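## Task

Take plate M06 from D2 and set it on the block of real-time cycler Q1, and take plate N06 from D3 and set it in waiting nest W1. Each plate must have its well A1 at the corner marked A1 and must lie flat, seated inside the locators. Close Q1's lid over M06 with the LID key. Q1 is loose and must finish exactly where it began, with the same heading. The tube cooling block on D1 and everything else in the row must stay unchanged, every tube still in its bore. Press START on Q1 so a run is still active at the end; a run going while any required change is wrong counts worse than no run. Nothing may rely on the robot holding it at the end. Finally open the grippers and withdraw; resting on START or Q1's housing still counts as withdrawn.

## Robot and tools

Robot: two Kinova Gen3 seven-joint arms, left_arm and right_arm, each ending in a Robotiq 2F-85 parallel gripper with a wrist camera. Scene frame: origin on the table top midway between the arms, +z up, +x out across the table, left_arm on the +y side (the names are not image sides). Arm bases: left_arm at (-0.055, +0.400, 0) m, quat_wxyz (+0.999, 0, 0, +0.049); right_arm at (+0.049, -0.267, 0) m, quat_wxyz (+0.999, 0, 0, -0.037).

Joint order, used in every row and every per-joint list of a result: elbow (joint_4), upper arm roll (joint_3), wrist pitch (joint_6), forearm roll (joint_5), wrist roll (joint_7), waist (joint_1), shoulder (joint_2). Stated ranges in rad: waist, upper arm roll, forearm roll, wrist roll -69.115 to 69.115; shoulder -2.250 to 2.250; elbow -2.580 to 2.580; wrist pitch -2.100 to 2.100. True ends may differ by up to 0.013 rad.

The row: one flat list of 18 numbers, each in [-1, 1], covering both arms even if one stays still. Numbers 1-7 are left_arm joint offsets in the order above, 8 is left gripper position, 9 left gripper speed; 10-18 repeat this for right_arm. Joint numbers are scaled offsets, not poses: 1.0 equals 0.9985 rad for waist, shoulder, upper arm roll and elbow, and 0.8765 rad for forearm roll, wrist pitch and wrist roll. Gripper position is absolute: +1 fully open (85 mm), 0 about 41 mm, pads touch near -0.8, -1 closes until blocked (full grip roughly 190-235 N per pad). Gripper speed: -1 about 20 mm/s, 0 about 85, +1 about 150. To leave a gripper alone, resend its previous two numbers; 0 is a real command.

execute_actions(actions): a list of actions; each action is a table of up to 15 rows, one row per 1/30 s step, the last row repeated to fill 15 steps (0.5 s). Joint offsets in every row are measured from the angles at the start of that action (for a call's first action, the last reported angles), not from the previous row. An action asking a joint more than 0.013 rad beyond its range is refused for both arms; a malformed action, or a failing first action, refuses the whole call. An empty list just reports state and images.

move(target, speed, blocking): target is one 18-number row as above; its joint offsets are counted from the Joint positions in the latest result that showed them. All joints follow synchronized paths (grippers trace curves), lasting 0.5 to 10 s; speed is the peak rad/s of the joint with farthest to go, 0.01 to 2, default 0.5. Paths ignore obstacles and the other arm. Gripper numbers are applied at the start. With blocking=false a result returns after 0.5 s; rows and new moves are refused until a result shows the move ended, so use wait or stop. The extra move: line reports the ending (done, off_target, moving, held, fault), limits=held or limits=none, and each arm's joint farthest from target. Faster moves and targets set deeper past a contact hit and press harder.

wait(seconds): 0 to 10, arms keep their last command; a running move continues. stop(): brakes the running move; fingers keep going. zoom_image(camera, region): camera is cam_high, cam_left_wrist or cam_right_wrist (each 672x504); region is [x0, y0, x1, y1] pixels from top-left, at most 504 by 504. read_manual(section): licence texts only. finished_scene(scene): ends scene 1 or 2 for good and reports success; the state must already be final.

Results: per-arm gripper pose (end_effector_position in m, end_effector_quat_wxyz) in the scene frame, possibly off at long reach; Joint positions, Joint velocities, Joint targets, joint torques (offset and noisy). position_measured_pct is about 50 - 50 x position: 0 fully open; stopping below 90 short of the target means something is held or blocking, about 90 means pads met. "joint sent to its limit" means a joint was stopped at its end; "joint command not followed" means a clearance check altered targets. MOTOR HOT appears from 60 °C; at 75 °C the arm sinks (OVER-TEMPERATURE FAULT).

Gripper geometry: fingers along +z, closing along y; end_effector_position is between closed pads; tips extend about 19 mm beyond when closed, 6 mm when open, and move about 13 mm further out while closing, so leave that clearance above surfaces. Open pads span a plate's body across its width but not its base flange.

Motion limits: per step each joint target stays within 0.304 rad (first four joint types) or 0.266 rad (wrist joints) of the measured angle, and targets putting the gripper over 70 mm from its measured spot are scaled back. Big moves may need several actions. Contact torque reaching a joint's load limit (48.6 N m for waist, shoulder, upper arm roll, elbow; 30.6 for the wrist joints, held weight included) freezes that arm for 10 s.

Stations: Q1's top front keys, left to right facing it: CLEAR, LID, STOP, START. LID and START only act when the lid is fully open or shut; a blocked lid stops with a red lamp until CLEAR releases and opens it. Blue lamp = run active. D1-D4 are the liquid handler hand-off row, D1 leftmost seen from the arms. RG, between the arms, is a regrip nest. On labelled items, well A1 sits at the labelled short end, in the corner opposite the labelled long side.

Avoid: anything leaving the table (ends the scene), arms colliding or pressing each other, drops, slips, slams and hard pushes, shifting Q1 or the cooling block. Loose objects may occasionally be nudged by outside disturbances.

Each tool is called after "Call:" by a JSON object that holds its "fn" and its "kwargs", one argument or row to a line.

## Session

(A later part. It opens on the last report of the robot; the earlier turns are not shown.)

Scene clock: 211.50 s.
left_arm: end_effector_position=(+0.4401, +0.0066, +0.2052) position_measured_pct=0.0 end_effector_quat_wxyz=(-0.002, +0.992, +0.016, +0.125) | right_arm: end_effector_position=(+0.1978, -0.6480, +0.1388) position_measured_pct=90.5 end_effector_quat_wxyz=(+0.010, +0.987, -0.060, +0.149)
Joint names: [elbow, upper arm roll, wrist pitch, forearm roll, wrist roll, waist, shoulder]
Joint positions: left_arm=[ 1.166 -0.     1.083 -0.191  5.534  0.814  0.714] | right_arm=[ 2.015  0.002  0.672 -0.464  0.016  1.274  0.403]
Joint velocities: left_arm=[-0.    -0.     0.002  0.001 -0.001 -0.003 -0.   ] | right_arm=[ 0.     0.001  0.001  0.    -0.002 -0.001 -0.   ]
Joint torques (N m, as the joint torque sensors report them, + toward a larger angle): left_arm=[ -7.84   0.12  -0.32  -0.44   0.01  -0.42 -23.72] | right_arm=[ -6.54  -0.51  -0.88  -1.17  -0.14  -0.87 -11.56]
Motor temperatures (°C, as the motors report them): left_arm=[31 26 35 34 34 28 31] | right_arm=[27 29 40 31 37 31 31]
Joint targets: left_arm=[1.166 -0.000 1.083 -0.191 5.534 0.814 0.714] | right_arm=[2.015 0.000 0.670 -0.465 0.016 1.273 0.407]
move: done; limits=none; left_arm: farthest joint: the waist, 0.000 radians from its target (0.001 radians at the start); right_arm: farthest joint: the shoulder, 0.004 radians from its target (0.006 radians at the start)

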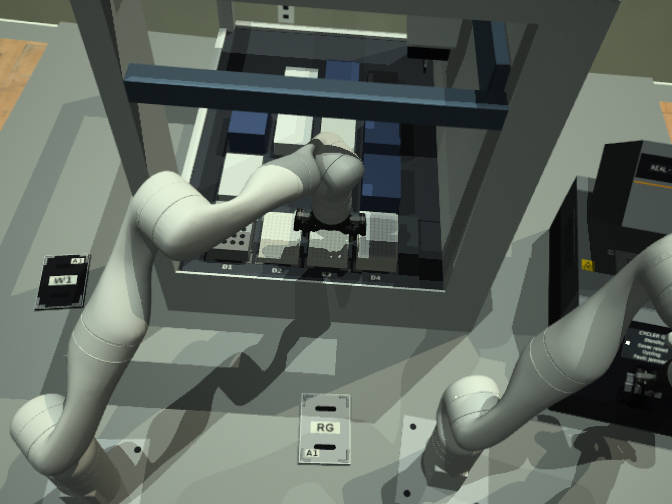

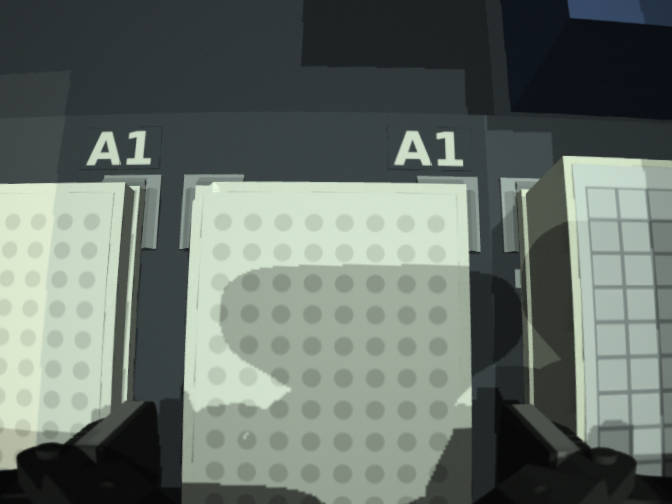

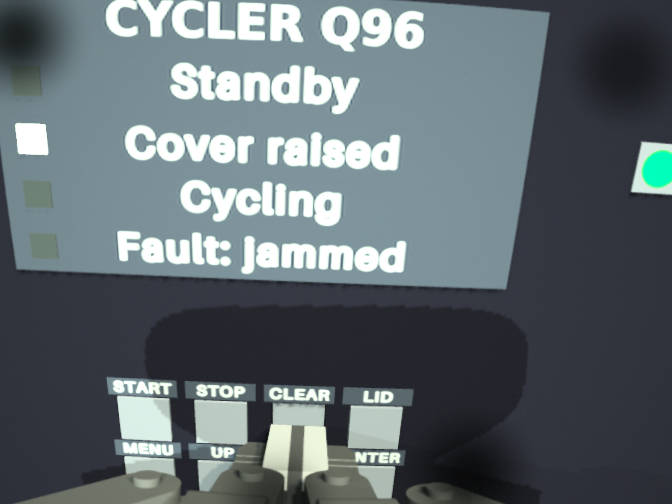

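CLEAR worked. Back off right away.

Call:
{"fn": "move", "kwargs": {
  "target": [0,0,0,0,0,0,0,1,0, -0.0106,-0.002,0.0565,0.0272,0,0.0326,-0.032,-0.85,0],
  "speed": 0.1
}}

Call:
{"fn": "zoom_image", "kwargs": {
  "camera": "cam_left_wrist",
  "region": [170, 160, 490, 330]
}}

Call:
{"fn": "zoom_image", "kwargs": {
  "camera": "cam_left_wrist",
  "region": [130, 334, 530, 504]
}}

Scene clock: 216.17 s.
left_arm: end_effector_position=(+0.4401, +0.0066, +0.2052) position_measured_pct=0.0 end_effector_quat_wxyz=(-0.002, +0.992, +0.016, +0.125) | right_arm: end_effector_position=(+0.1859, -0.6462, +0.1529) position_measured_pct=90.5 end_effector_quat_wxyz=(+0.009, +0.987, -0.059, +0.149)
Joint names: [elbow, upper arm roll, wrist pitch, forearm roll, wrist roll, waist, shoulder]
Joint positions: left_arm=[ 1.166 -0.     1.083 -0.191  5.534  0.814  0.714] | right_arm=[ 2.005 -0.     0.721 -0.44   0.016  1.307  0.371]
Joint velocities: left_arm=[-0.    -0.     0.     0.001 -0.    -0.     0.   ] | right_arm=[ 0.001 -0.003 -0.001  0.     0.001  0.003 -0.002]
Joint torques (N m, as the joint torque sensors report them, + toward a larger angle): left_arm=[ -8.15  -0.01  -0.28  -0.55  -0.32  -0.1  -23.5 ] | right_arm=[ -6.35   0.47   0.22  -0.68  -0.01  -0.04 -13.84]
Motor temperatures (°C, as the motors report them): left_arm=[31 26 35 34 34 28 31] | right_arm=[27 29 40 31 37 31 31]
Joint targets: left_arm=[1.166 -0.000 1.083 -0.191 5.534 0.814 0.714] | right_arm=[2.005 -0.000 0.721 -0.440 0.016 1.307 0.371]
move: done; limits=none; left_arm: farthest joint: the waist, 0.000 radians from its target (0.000 radians at the start); right_arm: farthest joint: the waist, 0.000 radians from its target (0.032 radians at the start)

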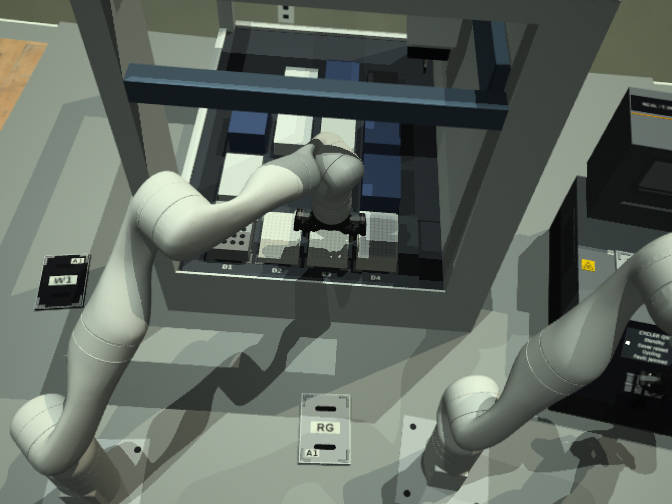

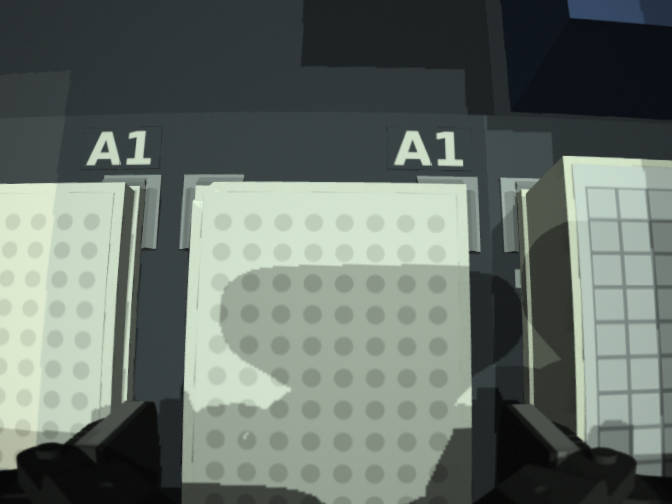

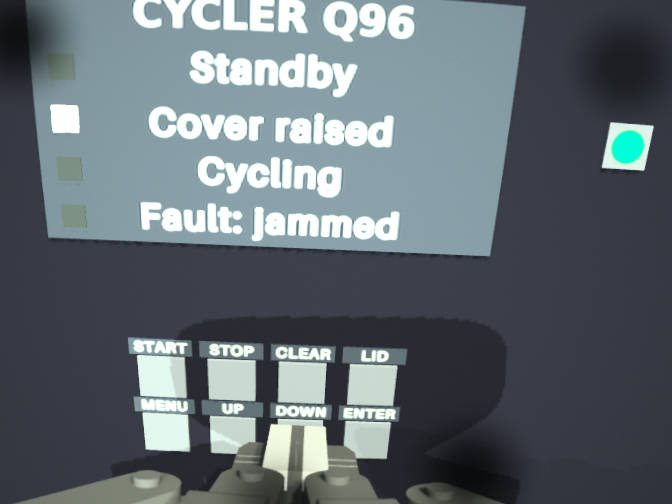

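Region (170, 160, 490, 330) of cam_left_wrist's 672x504 image, scaled by 1.575; it fills the top 268 rows of this view, and the rest is white.

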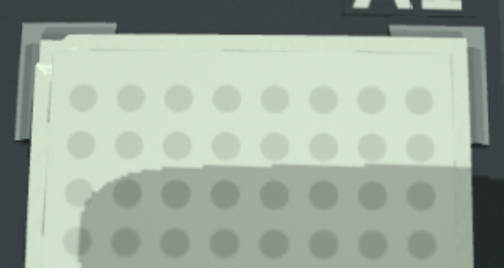

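Region (130, 334, 530, 504) of cam_left_wrist's 672x504 image, scaled by 1.260; it fills the top 214 rows of this view, and the rest is white.

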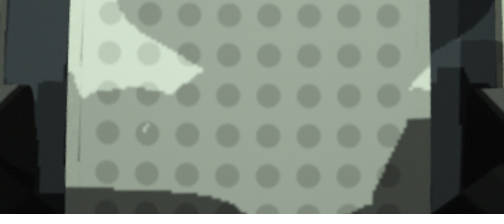

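Call:
{"fn": "zoom_image", "kwargs": {
  "camera": "cam_left_wrist",
  "region": [492, 140, 672, 460]
}}

Region (492, 140, 672, 460) of cam_left_wrist's 672x504 image, scaled by 1.575; it fills the left 284 columns of this view, and the rest is white.

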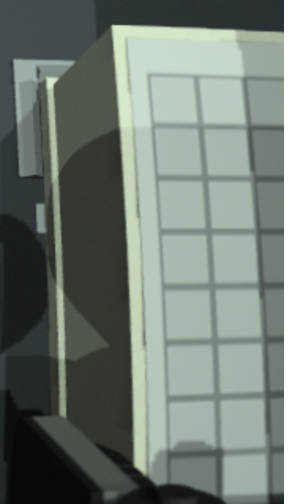

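Call:
{"fn": "move", "kwargs": {
  "target": [0.0316,0,-0.0523,-0.0058,0.0114,-0.0008,0.0151,1,0, -0.3657,0,0.4631,0.1719,-0.4794,-0.2021,-0.13,-0.85,0],
  "speed": 0.4
}}

Call:
{"fn": "zoom_image", "kwargs": {
  "camera": "cam_left_wrist",
  "region": [100, 300, 560, 504]
}}

Scene clock: 263.97 s.
left_arm: end_effector_position=(+0.4404, +0.0070, +0.1872) position_measured_pct=0.0 end_effector_quat_wxyz=(-0.002, +0.992, +0.016, +0.125) | right_arm: end_effector_position=(+0.2700, -0.6569, +0.3000) position_measured_pct=90.5 end_effector_quat_wxyz=(+0.009, +0.987, -0.059, +0.149)
Joint names: [elbow, upper arm roll, wrist pitch, forearm roll, wrist roll, waist, shoulder]
Joint positions: left_arm=[ 1.198 -0.     1.038 -0.196  5.544  0.813  0.729] | right_arm=[ 1.64  -0.     1.127 -0.289 -0.404  1.105  0.241]
Joint velocities: left_arm=[ 0.     0.    -0.    -0.001  0.    -0.001  0.   ] | right_arm=[-0.001 -0.001 -0.001  0.001 -0.    -0.002 -0.001]
Joint torques (N m, as the joint torque sensors report them, + toward a larger angle): left_arm=[ -8.26   0.17  -0.56  -0.66  -0.54  -0.32 -23.76] | right_arm=[ -8.75   0.66  -0.26  -0.91   0.     0.38 -14.23]
Motor temperatures (°C, as the motors report them): left_arm=[31 26 35 34 34 28 31] | right_arm=[27 29 40 31 37 31 31]
Joint targets: left_arm=[1.198 -0.000 1.038 -0.196 5.544 0.813 0.729] | right_arm=[1.640 -0.000 1.127 -0.289 -0.404 1.105 0.241]
move: done; limits=none; left_arm: farthest joint: the waist, 0.000 radians from its target (0.000 radians at the start); right_arm: farthest joint: the waist, 0.000 radians from its target (0.202 radians at the start)

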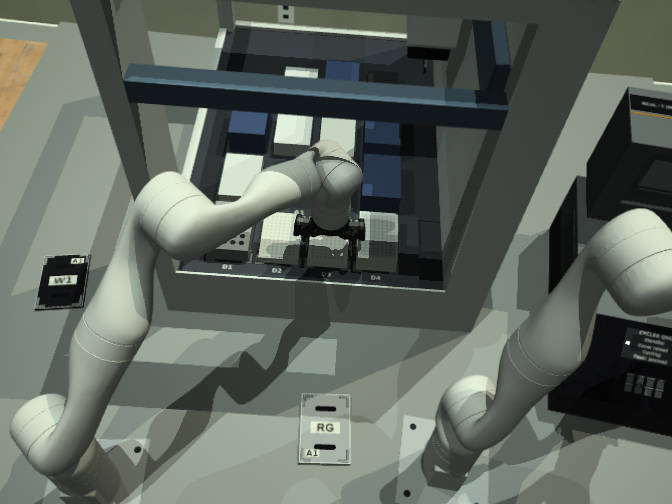

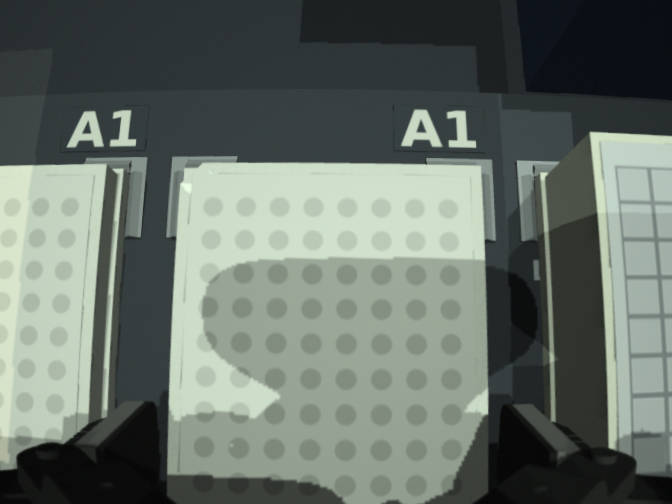

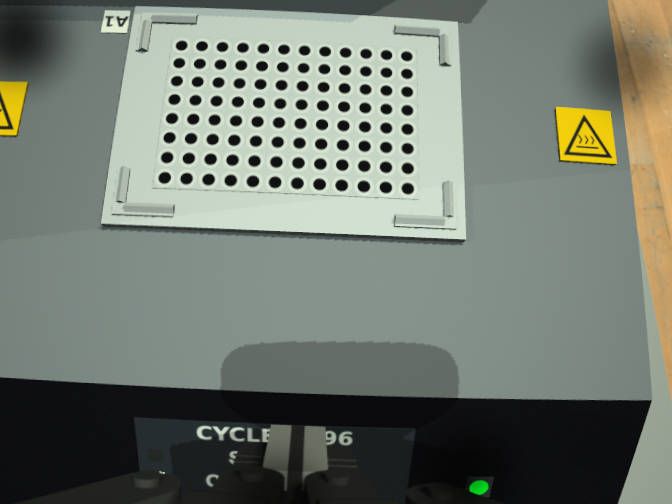

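Region (100, 300, 560, 504) of cam_left_wrist's 672x504 image, scaled by 1.096.

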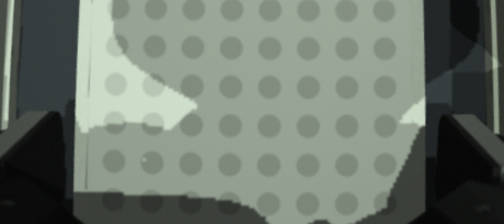

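Call:
{"fn": "move", "kwargs": {
  "target": [0.017,0,-0.0282,-0.0032,0.0061,0,0.0082,1,0, 0,0,0,0,0,0,0,-0.85,0],
  "speed": 0.04
}}

Call:
{"fn": "zoom_image", "kwargs": {
  "camera": "cam_right_wrist",
  "region": [90, 0, 480, 250]
}}

Scene clock: 269.07 s.
left_arm: end_effector_position=(+0.4401, +0.0072, +0.1775) position_measured_pct=0.0 end_effector_quat_wxyz=(-0.002, +0.992, +0.016, +0.125) | right_arm: end_effector_position=(+0.2700, -0.6569, +0.3000) position_measured_pct=90.5 end_effector_quat_wxyz=(+0.009, +0.987, -0.059, +0.149)
Joint names: [elbow, upper arm roll, wrist pitch, forearm roll, wrist roll, waist, shoulder]
Joint positions: left_arm=[ 1.215 -0.     1.013 -0.199  5.55   0.813  0.738] | right_arm=[ 1.64  -0.     1.127 -0.289 -0.404  1.105  0.241]
Joint velocities: left_arm=[ 0.    -0.     0.001 -0.001  0.     0.001 -0.   ] | right_arm=[ 0.    -0.001  0.001 -0.002  0.003 -0.001  0.   ]
Joint torques (N m, as the joint torque sensors report them, + toward a larger angle): left_arm=[ -7.72  -0.15  -0.32  -0.35  -0.24  -0.27 -23.56] | right_arm=[ -8.9    0.49  -0.18  -0.89  -0.11   0.29 -14.19]
Motor temperatures (°C, as the motors report them): left_arm=[31 26 35 34 34 28 31] | right_arm=[27 29 40 31 37 31 31]
Joint targets: left_arm=[1.215 -0.000 1.013 -0.199 5.550 0.813 0.738] | right_arm=[1.640 -0.000 1.127 -0.289 -0.404 1.105 0.241]
move: done; limits=none; left_arm: farthest joint: the waist, 0.000 radians from its target (0.000 radians at the start); right_arm: farthest joint: the waist, 0.000 radians from its target (0.000 radians at the start)

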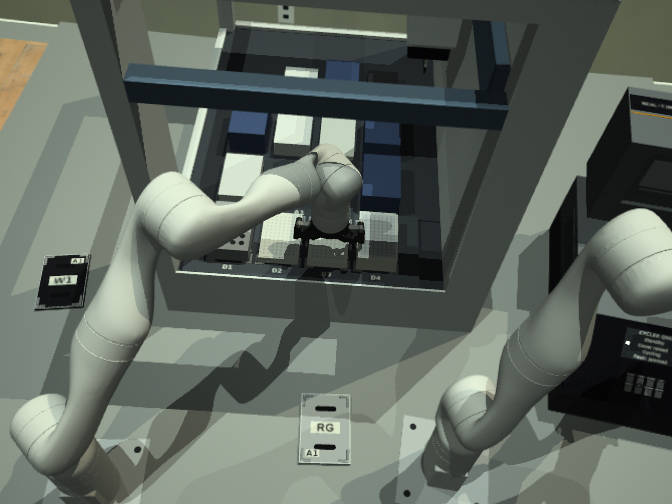

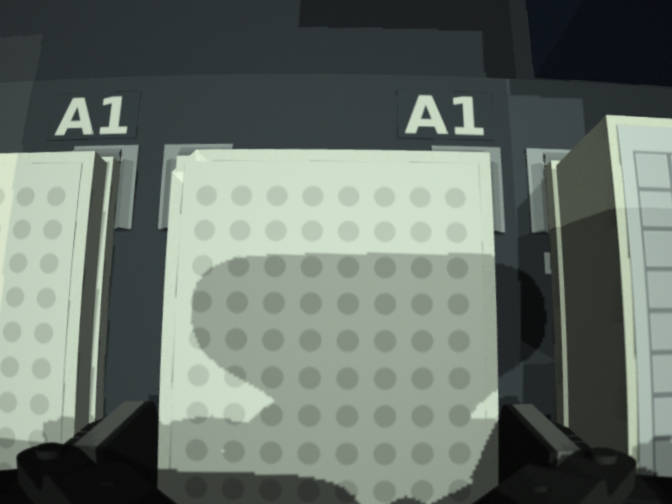

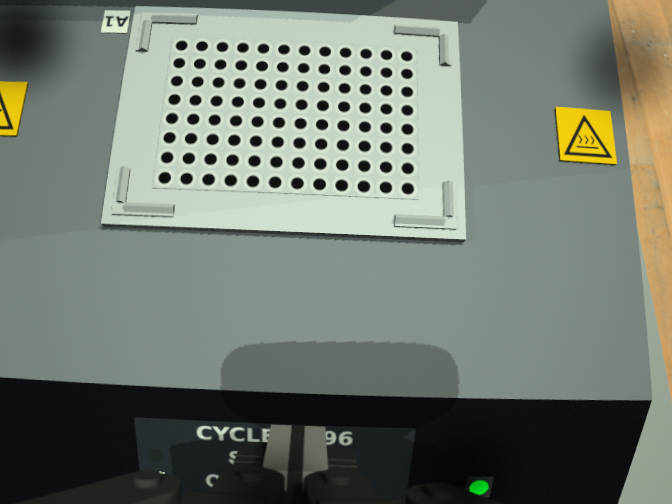

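Region (90, 0, 480, 250) of cam_right_wrist's 672x504 image, scaled by 1.292; it fills the top 323 rows of this view, and the rest is white.

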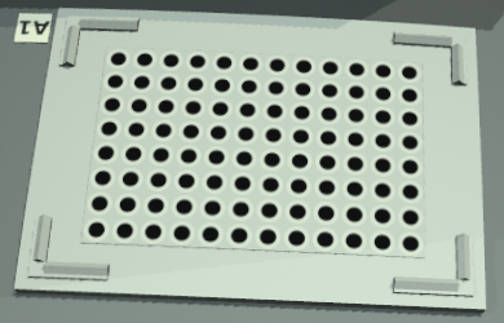

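Call:
{"fn": "move", "kwargs": {
  "target": [0,0,0,0,0,0,0,0.8,-1, 0,0,0,0,0,0,0,1,0]
}}

Scene clock: 273.90 s.
left_arm: end_effector_position=(+0.4403, +0.0070, +0.1786) position_measured_pct=7.5 end_effector_quat_wxyz=(-0.002, +0.992, +0.016, +0.125) | right_arm: end_effector_position=(+0.2700, -0.6570, +0.3000) position_measured_pct=0.0 end_effector_quat_wxyz=(+0.009, +0.987, -0.059, +0.149)
Joint names: [elbow, upper arm roll, wrist pitch, forearm roll, wrist roll, waist, shoulder]
Joint positions: left_arm=[ 1.214 -0.     1.013 -0.199  5.55   0.813  0.736] | right_arm=[ 1.64  -0.     1.127 -0.289 -0.404  1.105  0.241]
Joint velocities: left_arm=[-0.     0.     0.001  0.001  0.001 -0.    -0.   ] | right_arm=[ 0.001  0.001 -0.002 -0.002 -0.001 -0.001 -0.   ]
Joint torques (N m, as the joint torque sensors report them, + toward a larger angle): left_arm=[ -8.02   0.37  -0.52  -0.42  -0.06  -0.22 -22.23] | right_arm=[ -8.82   0.52  -0.21  -0.89  -0.06   0.35 -14.15]
Motor temperatures (°C, as the motors report them): left_arm=[31 26 35 34 34 28 31] | right_arm=[27 29 40 31 37 31 31]
Joint targets: left_arm=[1.215 -0.000 1.013 -0.199 5.550 0.813 0.738] | right_arm=[1.640 -0.000 1.127 -0.289 -0.404 1.105 0.241]
move: done; limits=none; left_arm: farthest joint: the shoulder, 0.002 radians from its target (0.000 radians at the start); right_arm: farthest joint: the waist, 0.000 radians from its target (0.000 radians at the start)

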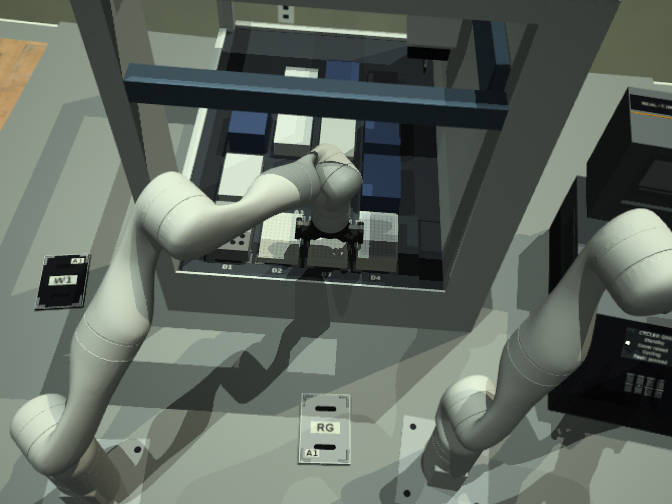

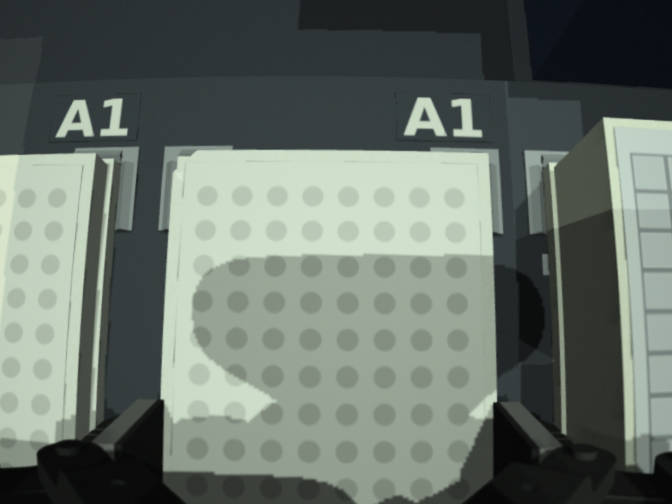

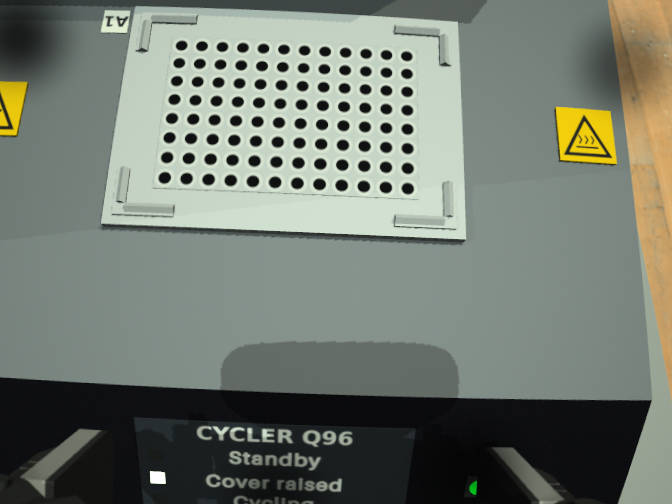

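Call:
{"fn": "move", "kwargs": {
  "target": [-0.0478,0,0.0799,0.0088,-0.0176,0,-0.0212,0.8,-1, 0.4797,0,0.3913,0.6001,-0.97,-0.3,-0.6029,1,0],
  "speed": 0.7
}}

Scene clock: 302.70 s.
left_arm: end_effector_position=(+0.4402, +0.0071, +0.2047) position_measured_pct=7.5 end_effector_quat_wxyz=(-0.002, +0.992, +0.016, +0.124) | right_arm: end_effector_position=(+0.0601, -0.4331, +0.3184) position_measured_pct=0.0 end_effector_quat_wxyz=(+0.072, +0.958, -0.260, -0.101)
Joint names: [elbow, upper arm roll, wrist pitch, forearm roll, wrist roll, waist, shoulder]
Joint positions: left_arm=[ 1.167 -0.     1.083 -0.191  5.534  0.813  0.715] | right_arm=[ 2.119 -0.     1.47   0.237 -1.255  0.806 -0.36 ]
Joint velocities: left_arm=[ 0.     0.    -0.001  0.     0.001 -0.002  0.   ] | right_arm=[-0.001 -0.     0.    -0.     0.    -0.002 -0.002]
Joint torques (N m, as the joint torque sensors report them, + toward a larger angle): left_arm=[ -8.31  -0.13  -0.16  -0.36  -0.26  -0.19 -23.54] | right_arm=[-8.32  0.2   0.35  0.55 -0.08  0.82 -1.39]
Motor temperatures (°C, as the motors report them): left_arm=[31 26 35 34 34 28 32] | right_arm=[27 29 40 31 37 31 31]
Joint targets: left_arm=[1.167 -0.000 1.083 -0.191 5.534 0.813 0.715] | right_arm=[2.119 -0.000 1.470 0.237 -1.255 0.805 -0.361]
move: done; limits=none; left_arm: farthest joint: the waist, 0.000 radians from its target (0.000 radians at the start); right_arm: farthest joint: the shoulder, 0.001 radians from its target (0.602 radians at the start)

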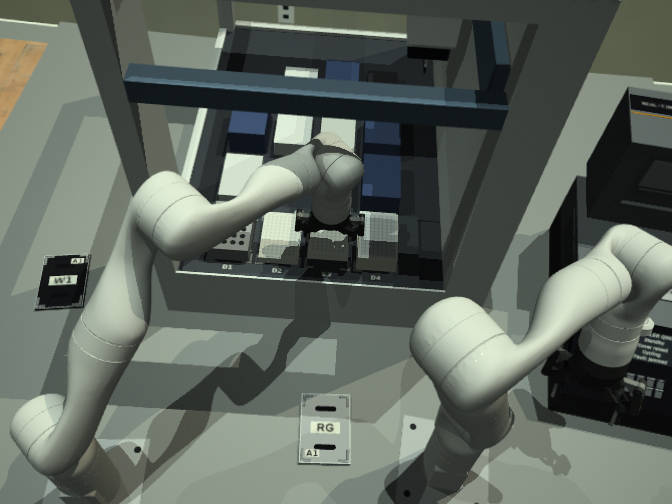

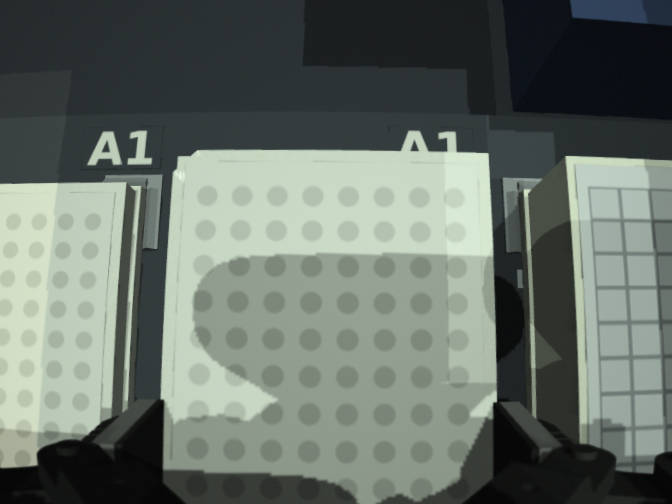

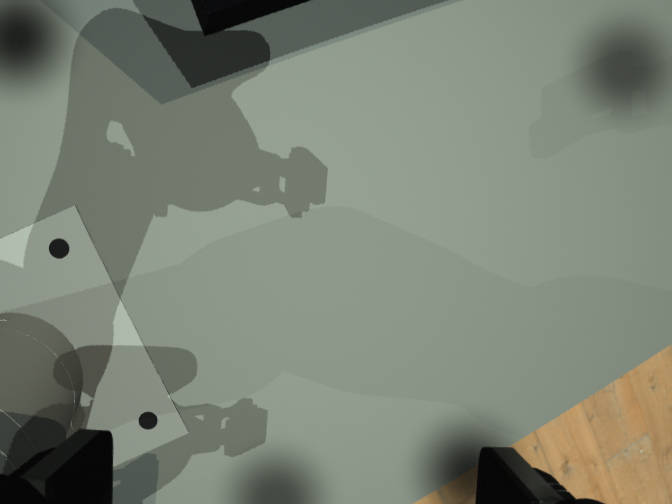

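Call:
{"fn": "move", "kwargs": {
  "target": [1.0,0,-0.2378,0.2005,-0.8627,0.1,-0.8598,0.8,-1, 0,0,0,0,-0.97,-1.0,0,1,0],
  "speed": 0.6
}}

Scene clock: 329.90 s.
left_arm: end_effector_position=(+0.1346, +0.1685, +0.2623) position_measured_pct=7.5 end_effector_quat_wxyz=(+0.046, +0.922, -0.367, +0.113) | right_arm: end_effector_position=(+0.1948, -0.3477, +0.3184) position_measured_pct=0.0 end_effector_quat_wxyz=(+0.125, +0.974, -0.188, -0.003)
Joint names: [elbow, upper arm roll, wrist pitch, forearm roll, wrist roll, waist, shoulder]
Joint positions: left_arm=[ 2.165 -0.     0.875 -0.016  4.778  0.913 -0.143] | right_arm=[ 2.119 -0.     1.47   0.237 -2.105 -0.192 -0.36 ]
Joint velocities: left_arm=[ 0.    -0.     0.002 -0.001  0.     0.001 -0.002] | right_arm=[-0.     0.001 -0.     0.    -0.001 -0.003 -0.   ]
Joint torques (N m, as the joint torque sensors report them, + toward a larger angle): left_arm=[-8.1  -0.04 -0.61  0.02 -0.14 -0.39 -6.69] | right_arm=[-8.48  0.26  0.31  0.4  -0.01  0.58 -1.48]
Motor temperatures (°C, as the motors report them): left_arm=[31 26 35 34 34 28 32] | right_arm=[27 29 40 31 37 31 31]
Joint targets: left_arm=[2.165 -0.000 0.875 -0.016 4.778 0.913 -0.144] | right_arm=[2.119 -0.000 1.470 0.237 -2.105 -0.193 -0.360]
move: done; limits=none; left_arm: farthest joint: the waist, 0.000 radians from its target (0.100 radians at the start); right_arm: farthest joint: the waist, 0.000 radians from its target (0.998 radians at the start)

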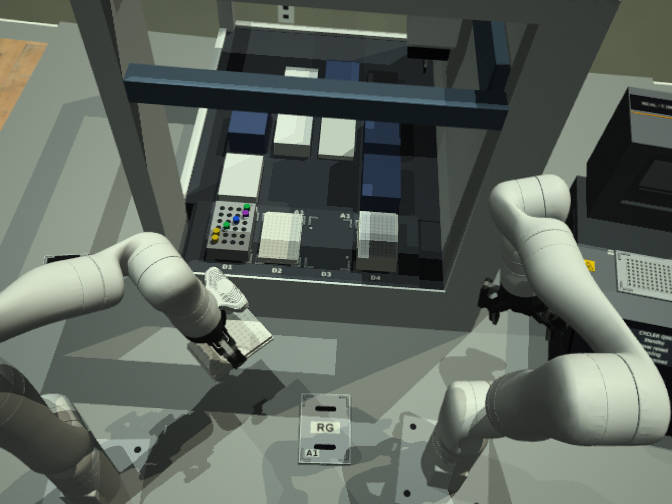

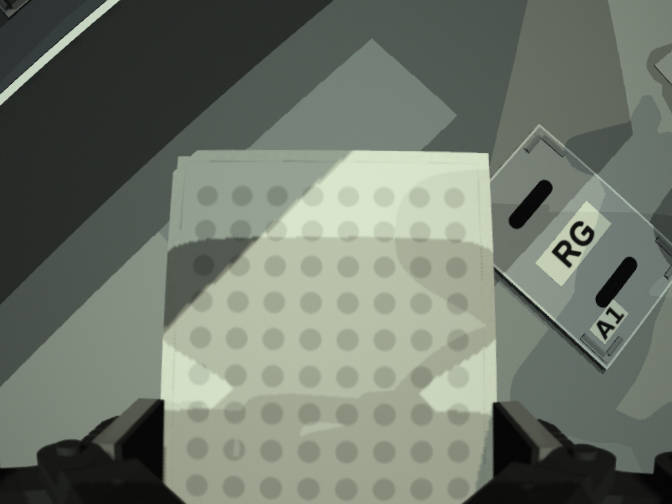

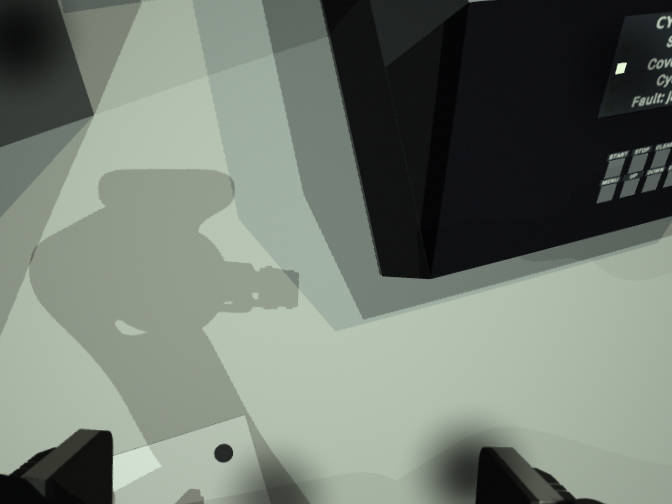

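Call:
{"fn": "zoom_image", "kwargs": {
  "camera": "cam_high",
  "region": [170, 190, 410, 390]
}}

Region (170, 190, 410, 390) of cam_high's 672x504 image, scaled by 2.100, with more detail than that image has.

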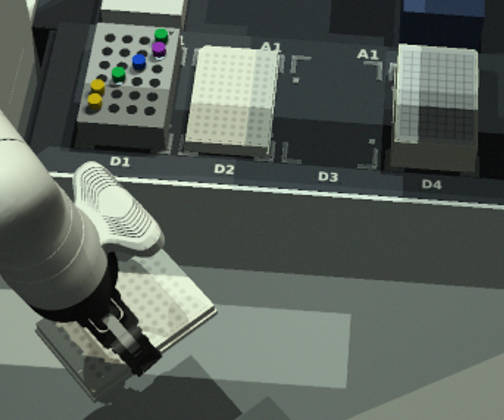

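Call:
{"fn": "move", "kwargs": {
  "target": [0.1408,0,0.0158,0.0183,-0.0753,-1.0,-0.16,0.8,-1, 0,0,-0.2,0.005,-0.616,-0.8745,0,1,0],
  "speed": 0.7
}}

Scene clock: 346.50 s.
left_arm: end_effector_position=(+0.1827, +0.4188, +0.2532) position_measured_pct=7.5 end_effector_quat_wxyz=(-0.011, +0.988, +0.091, +0.124) | right_arm: end_effector_position=(+0.2335, -0.1609, +0.3185) position_measured_pct=0.0 end_effector_quat_wxyz=(+0.022, +0.992, -0.013, +0.123)
Joint names: [elbow, upper arm roll, wrist pitch, forearm roll, wrist roll, waist, shoulder]
Joint positions: left_arm=[ 2.306 -0.     0.889  0.     4.712 -0.085 -0.303] | right_arm=[ 2.119 -0.     1.295  0.241 -2.645 -1.065 -0.36 ]
Joint velocities: left_arm=[-0.    -0.    -0.001 -0.002  0.001 -0.004 -0.   ] | right_arm=[-0.    -0.001  0.    -0.001  0.    -0.003 -0.   ]
Joint torques (N m, as the joint torque sensors report them, + toward a larger angle): left_arm=[-8.16  0.03 -0.64 -0.11 -0.3  -0.3  -3.01] | right_arm=[-8.89  0.3  -0.06  0.52 -0.02  0.4  -1.79]
Motor temperatures (°C, as the motors report them): left_arm=[31 26 35 34 34 28 32] | right_arm=[27 29 40 31 37 31 31]
Joint targets: left_arm=[2.306 -0.000 0.889 0.000 4.712 -0.086 -0.303] | right_arm=[2.119 -0.000 1.295 0.241 -2.645 -1.066 -0.360]
move: done; limits=none; left_arm: farthest joint: the waist, 0.000 radians from its target (0.998 radians at the start); right_arm: farthest joint: the waist, 0.000 radians from its target (0.872 radians at the start)

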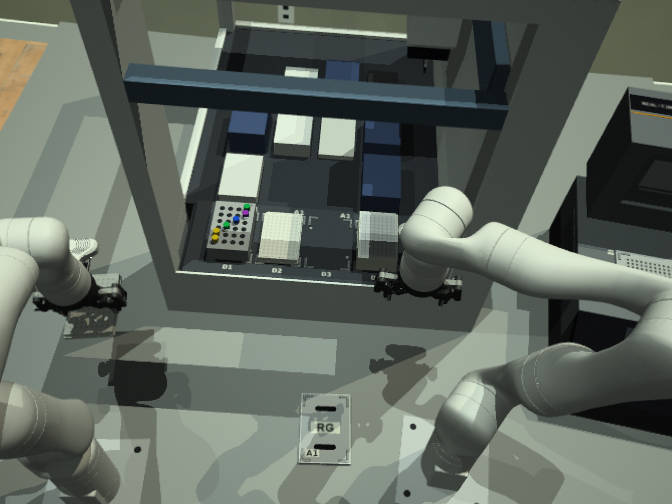

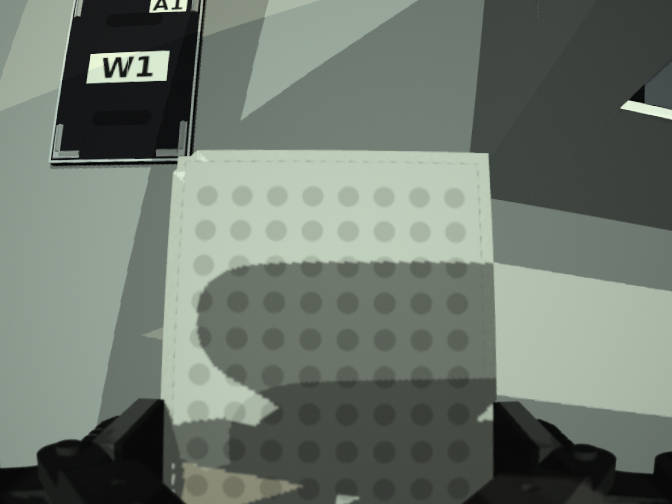

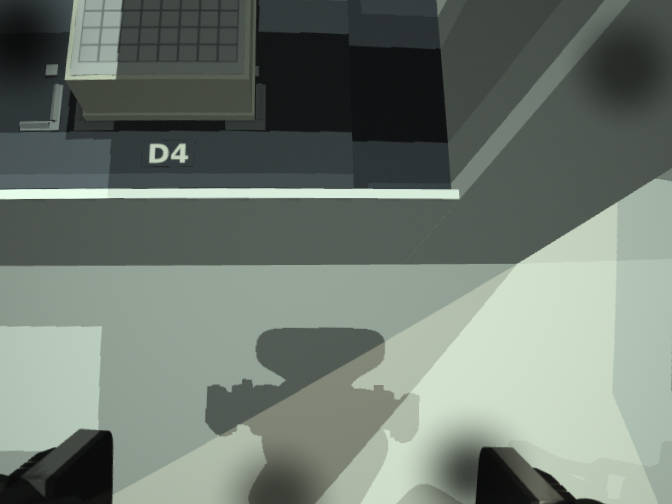

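Call:
{"fn": "move", "kwargs": {
  "target": [-0.2221,0,-0.7163,0.4315,-0.8563,-0.4011,0.8868,0.8,-1, -0.5548,0,-0.3234,0,0,0,0.7939,1,0],
  "speed": 0.55
}}

Scene clock: 361.07 s.
left_arm: end_effector_position=(+0.3478, +0.6010, +0.0553) position_measured_pct=7.5 end_effector_quat_wxyz=(-0.012, +0.988, +0.094, +0.124) | right_arm: end_effector_position=(+0.4002, +0.1094, +0.2355) position_measured_pct=0.0 end_effector_quat_wxyz=(-0.003, +0.992, +0.016, +0.125)
Joint names: [elbow, upper arm roll, wrist pitch, forearm roll, wrist roll, waist, shoulder]
Joint positions: left_arm=[ 2.084 -0.     0.261  0.379  3.961 -0.486  0.582] | right_arm=[ 1.565 -0.     1.011  0.241 -2.645 -1.065  0.432]
Joint velocities: left_arm=[-0.     0.     0.001 -0.    -0.001 -0.002  0.002] | right_arm=[ 0.001  0.001 -0.001 -0.001  0.001  0.001  0.002]
Joint torques (N m, as the joint torque sensors report them, + toward a larger angle): left_arm=[ -3.88   0.52  -0.3    0.16  -0.2   -0.62 -17.07] | right_arm=[ -8.53   1.13  -0.22   0.5   -0.06   0.32 -17.13]
Motor temperatures (°C, as the motors report them): left_arm=[31 26 35 34 34 28 31] | right_arm=[27 29 40 31 37 31 31]
Joint targets: left_arm=[2.084 -0.000 0.261 0.379 3.961 -0.486 0.582] | right_arm=[1.565 -0.000 1.011 0.241 -2.645 -1.065 0.432]
move: done; limits=none; left_arm: farthest joint: the waist, 0.000 radians from its target (0.400 radians at the start); right_arm: farthest joint: the shoulder, 0.001 radians from its target (0.793 radians at the start)

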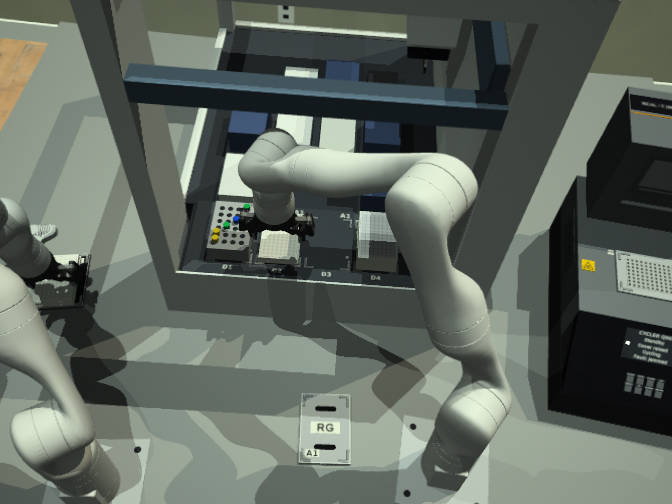

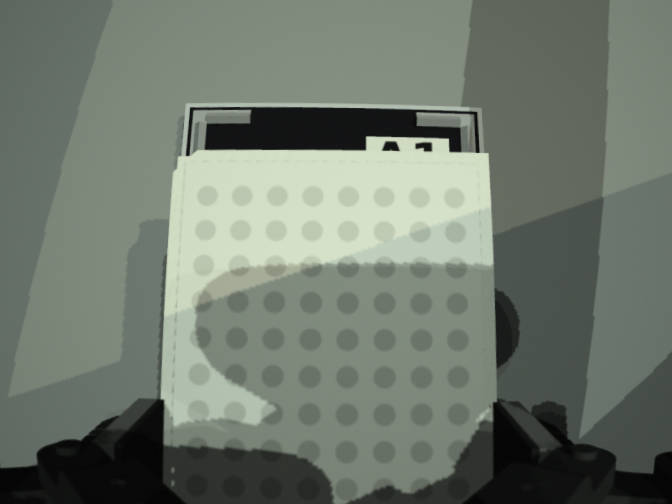

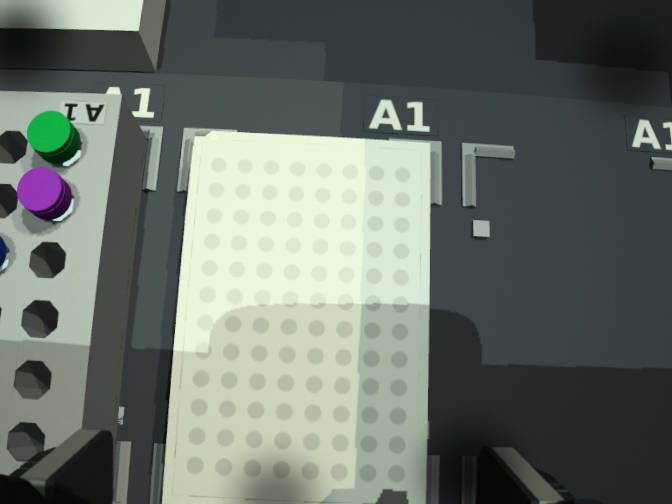

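Call:
{"fn": "zoom_image", "kwargs": {
  "camera": "cam_left_wrist",
  "region": [165, 90, 335, 220]
}}

Call:
{"fn": "zoom_image", "kwargs": {
  "camera": "cam_left_wrist",
  "region": [335, 90, 505, 220]
}}

Call:
{"fn": "zoom_image", "kwargs": {
  "camera": "cam_right_wrist",
  "region": [140, 110, 500, 504]
}}

Region (165, 90, 335, 220) of cam_left_wrist's 672x504 image, scaled by 2.965; it fills the top 385 rows of this view, and the rest is white.

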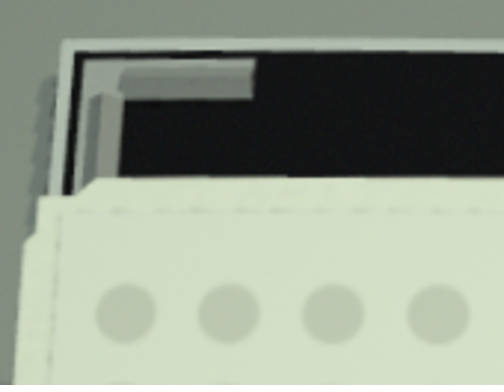

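Region (335, 90, 505, 220) of cam_left_wrist's 672x504 image, scaled by 2.965; it fills the top 385 rows of this view, and the rest is white.

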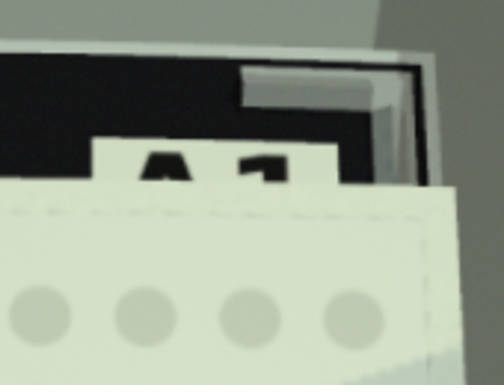

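Region (140, 110, 500, 504) of cam_right_wrist's 672x504 image, scaled by 1.279; it fills the left 461 columns of this view, and the rest is white.

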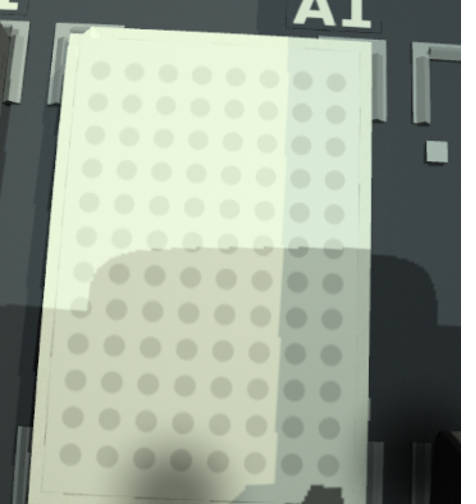

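Call:
{"fn": "move", "kwargs": {
  "target": [-0.0642,0,-0.0125,-0.0001,0.0181,0.0222,0.0729,0.8,-1, 0.0352,0,-0.1434,0.0188,0,0.0371,0.0868,1,0],
  "speed": 0.12
}}

Call:
{"fn": "zoom_image", "kwargs": {
  "camera": "cam_right_wrist",
  "region": [60, 300, 540, 504]
}}

Scene clock: 407.83 s.
left_arm: end_effector_position=(+0.3710, +0.6054, +0.0364) position_measured_pct=7.5 end_effector_quat_wxyz=(-0.012, +0.988, +0.091, +0.125) | right_arm: end_effector_position=(+0.4222, +0.1108, +0.1851) position_measured_pct=0.0 end_effector_quat_wxyz=(-0.003, +0.992, +0.015, +0.125)
Joint names: [elbow, upper arm roll, wrist pitch, forearm roll, wrist roll, waist, shoulder]
Joint positions: left_arm=[ 2.02  -0.     0.25   0.379  3.977 -0.464  0.655] | right_arm=[ 1.6   -0.     0.886  0.258 -2.645 -1.029  0.519]
Joint velocities: left_arm=[-0.    -0.     0.001 -0.    -0.     0.001  0.003] | right_arm=[ 0.001  0.002  0.    -0.     0.    -0.     0.002]
Joint torques (N m, as the joint torque sensors report them, + toward a larger angle): left_arm=[ -4.04   0.79  -0.42   0.16  -0.27  -0.6  -18.26] | right_arm=[ -7.91   1.18  -0.2    0.31  -0.1    0.26 -18.9 ]
Motor temperatures (°C, as the motors report them): left_arm=[31 26 35 34 34 28 31] | right_arm=[27 29 40 31 37 31 31]
Joint targets: left_arm=[2.020 -0.000 0.250 0.379 3.977 -0.464 0.655] | right_arm=[1.600 -0.000 0.886 0.258 -2.645 -1.028 0.519]
move: done; limits=none; left_arm: farthest joint: the waist, 0.000 radians from its target (0.022 radians at the start); right_arm: farthest joint: the waist, 0.001 radians from its target (0.038 radians at the start)

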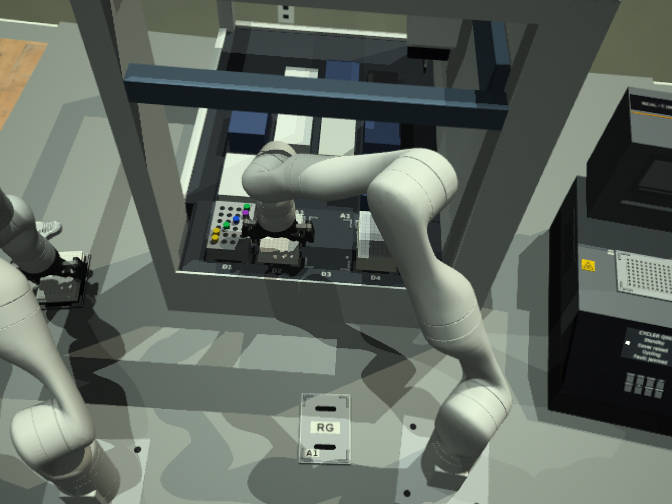

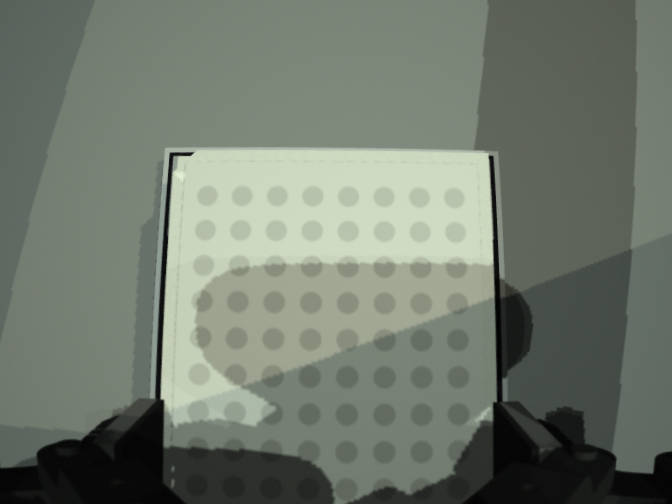

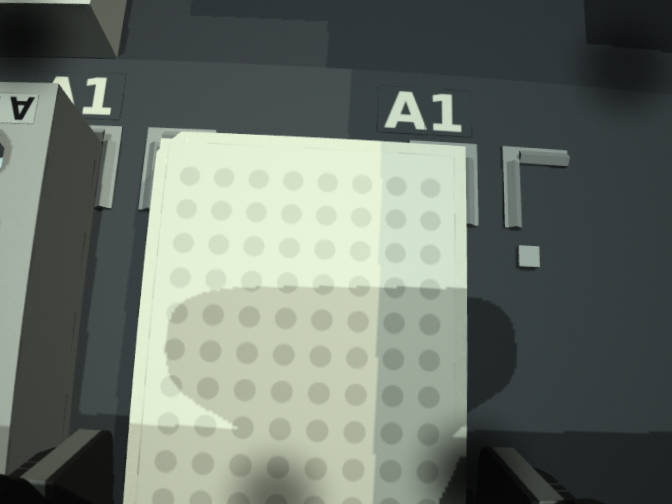

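Region (60, 300, 540, 504) of cam_right_wrist's 672x504 image, scaled by 1.050; it fills the top 214 rows of this view, and the rest is white.

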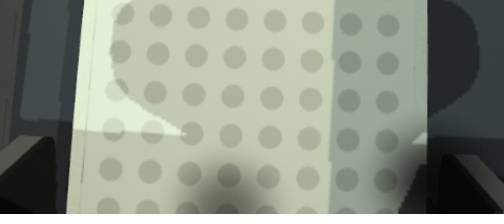

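Call:
{"fn": "zoom_image", "kwargs": {
  "camera": "cam_left_wrist",
  "region": [140, 130, 240, 410]
}}

Call:
{"fn": "zoom_image", "kwargs": {
  "camera": "cam_left_wrist",
  "region": [430, 130, 530, 410]
}}

Region (140, 130, 240, 410) of cam_left_wrist's 672x504 image, scaled by 1.800; it fills the left 180 columns of this view, and the rest is white.

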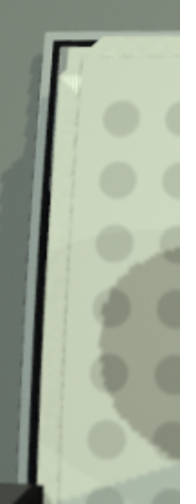

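Region (430, 130, 530, 410) of cam_left_wrist's 672x504 image, scaled by 1.800; it fills the left 180 columns of this view, and the rest is white.

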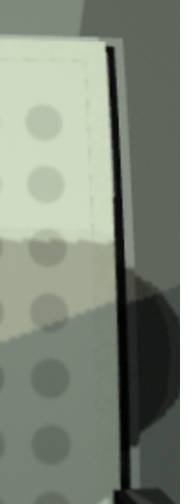

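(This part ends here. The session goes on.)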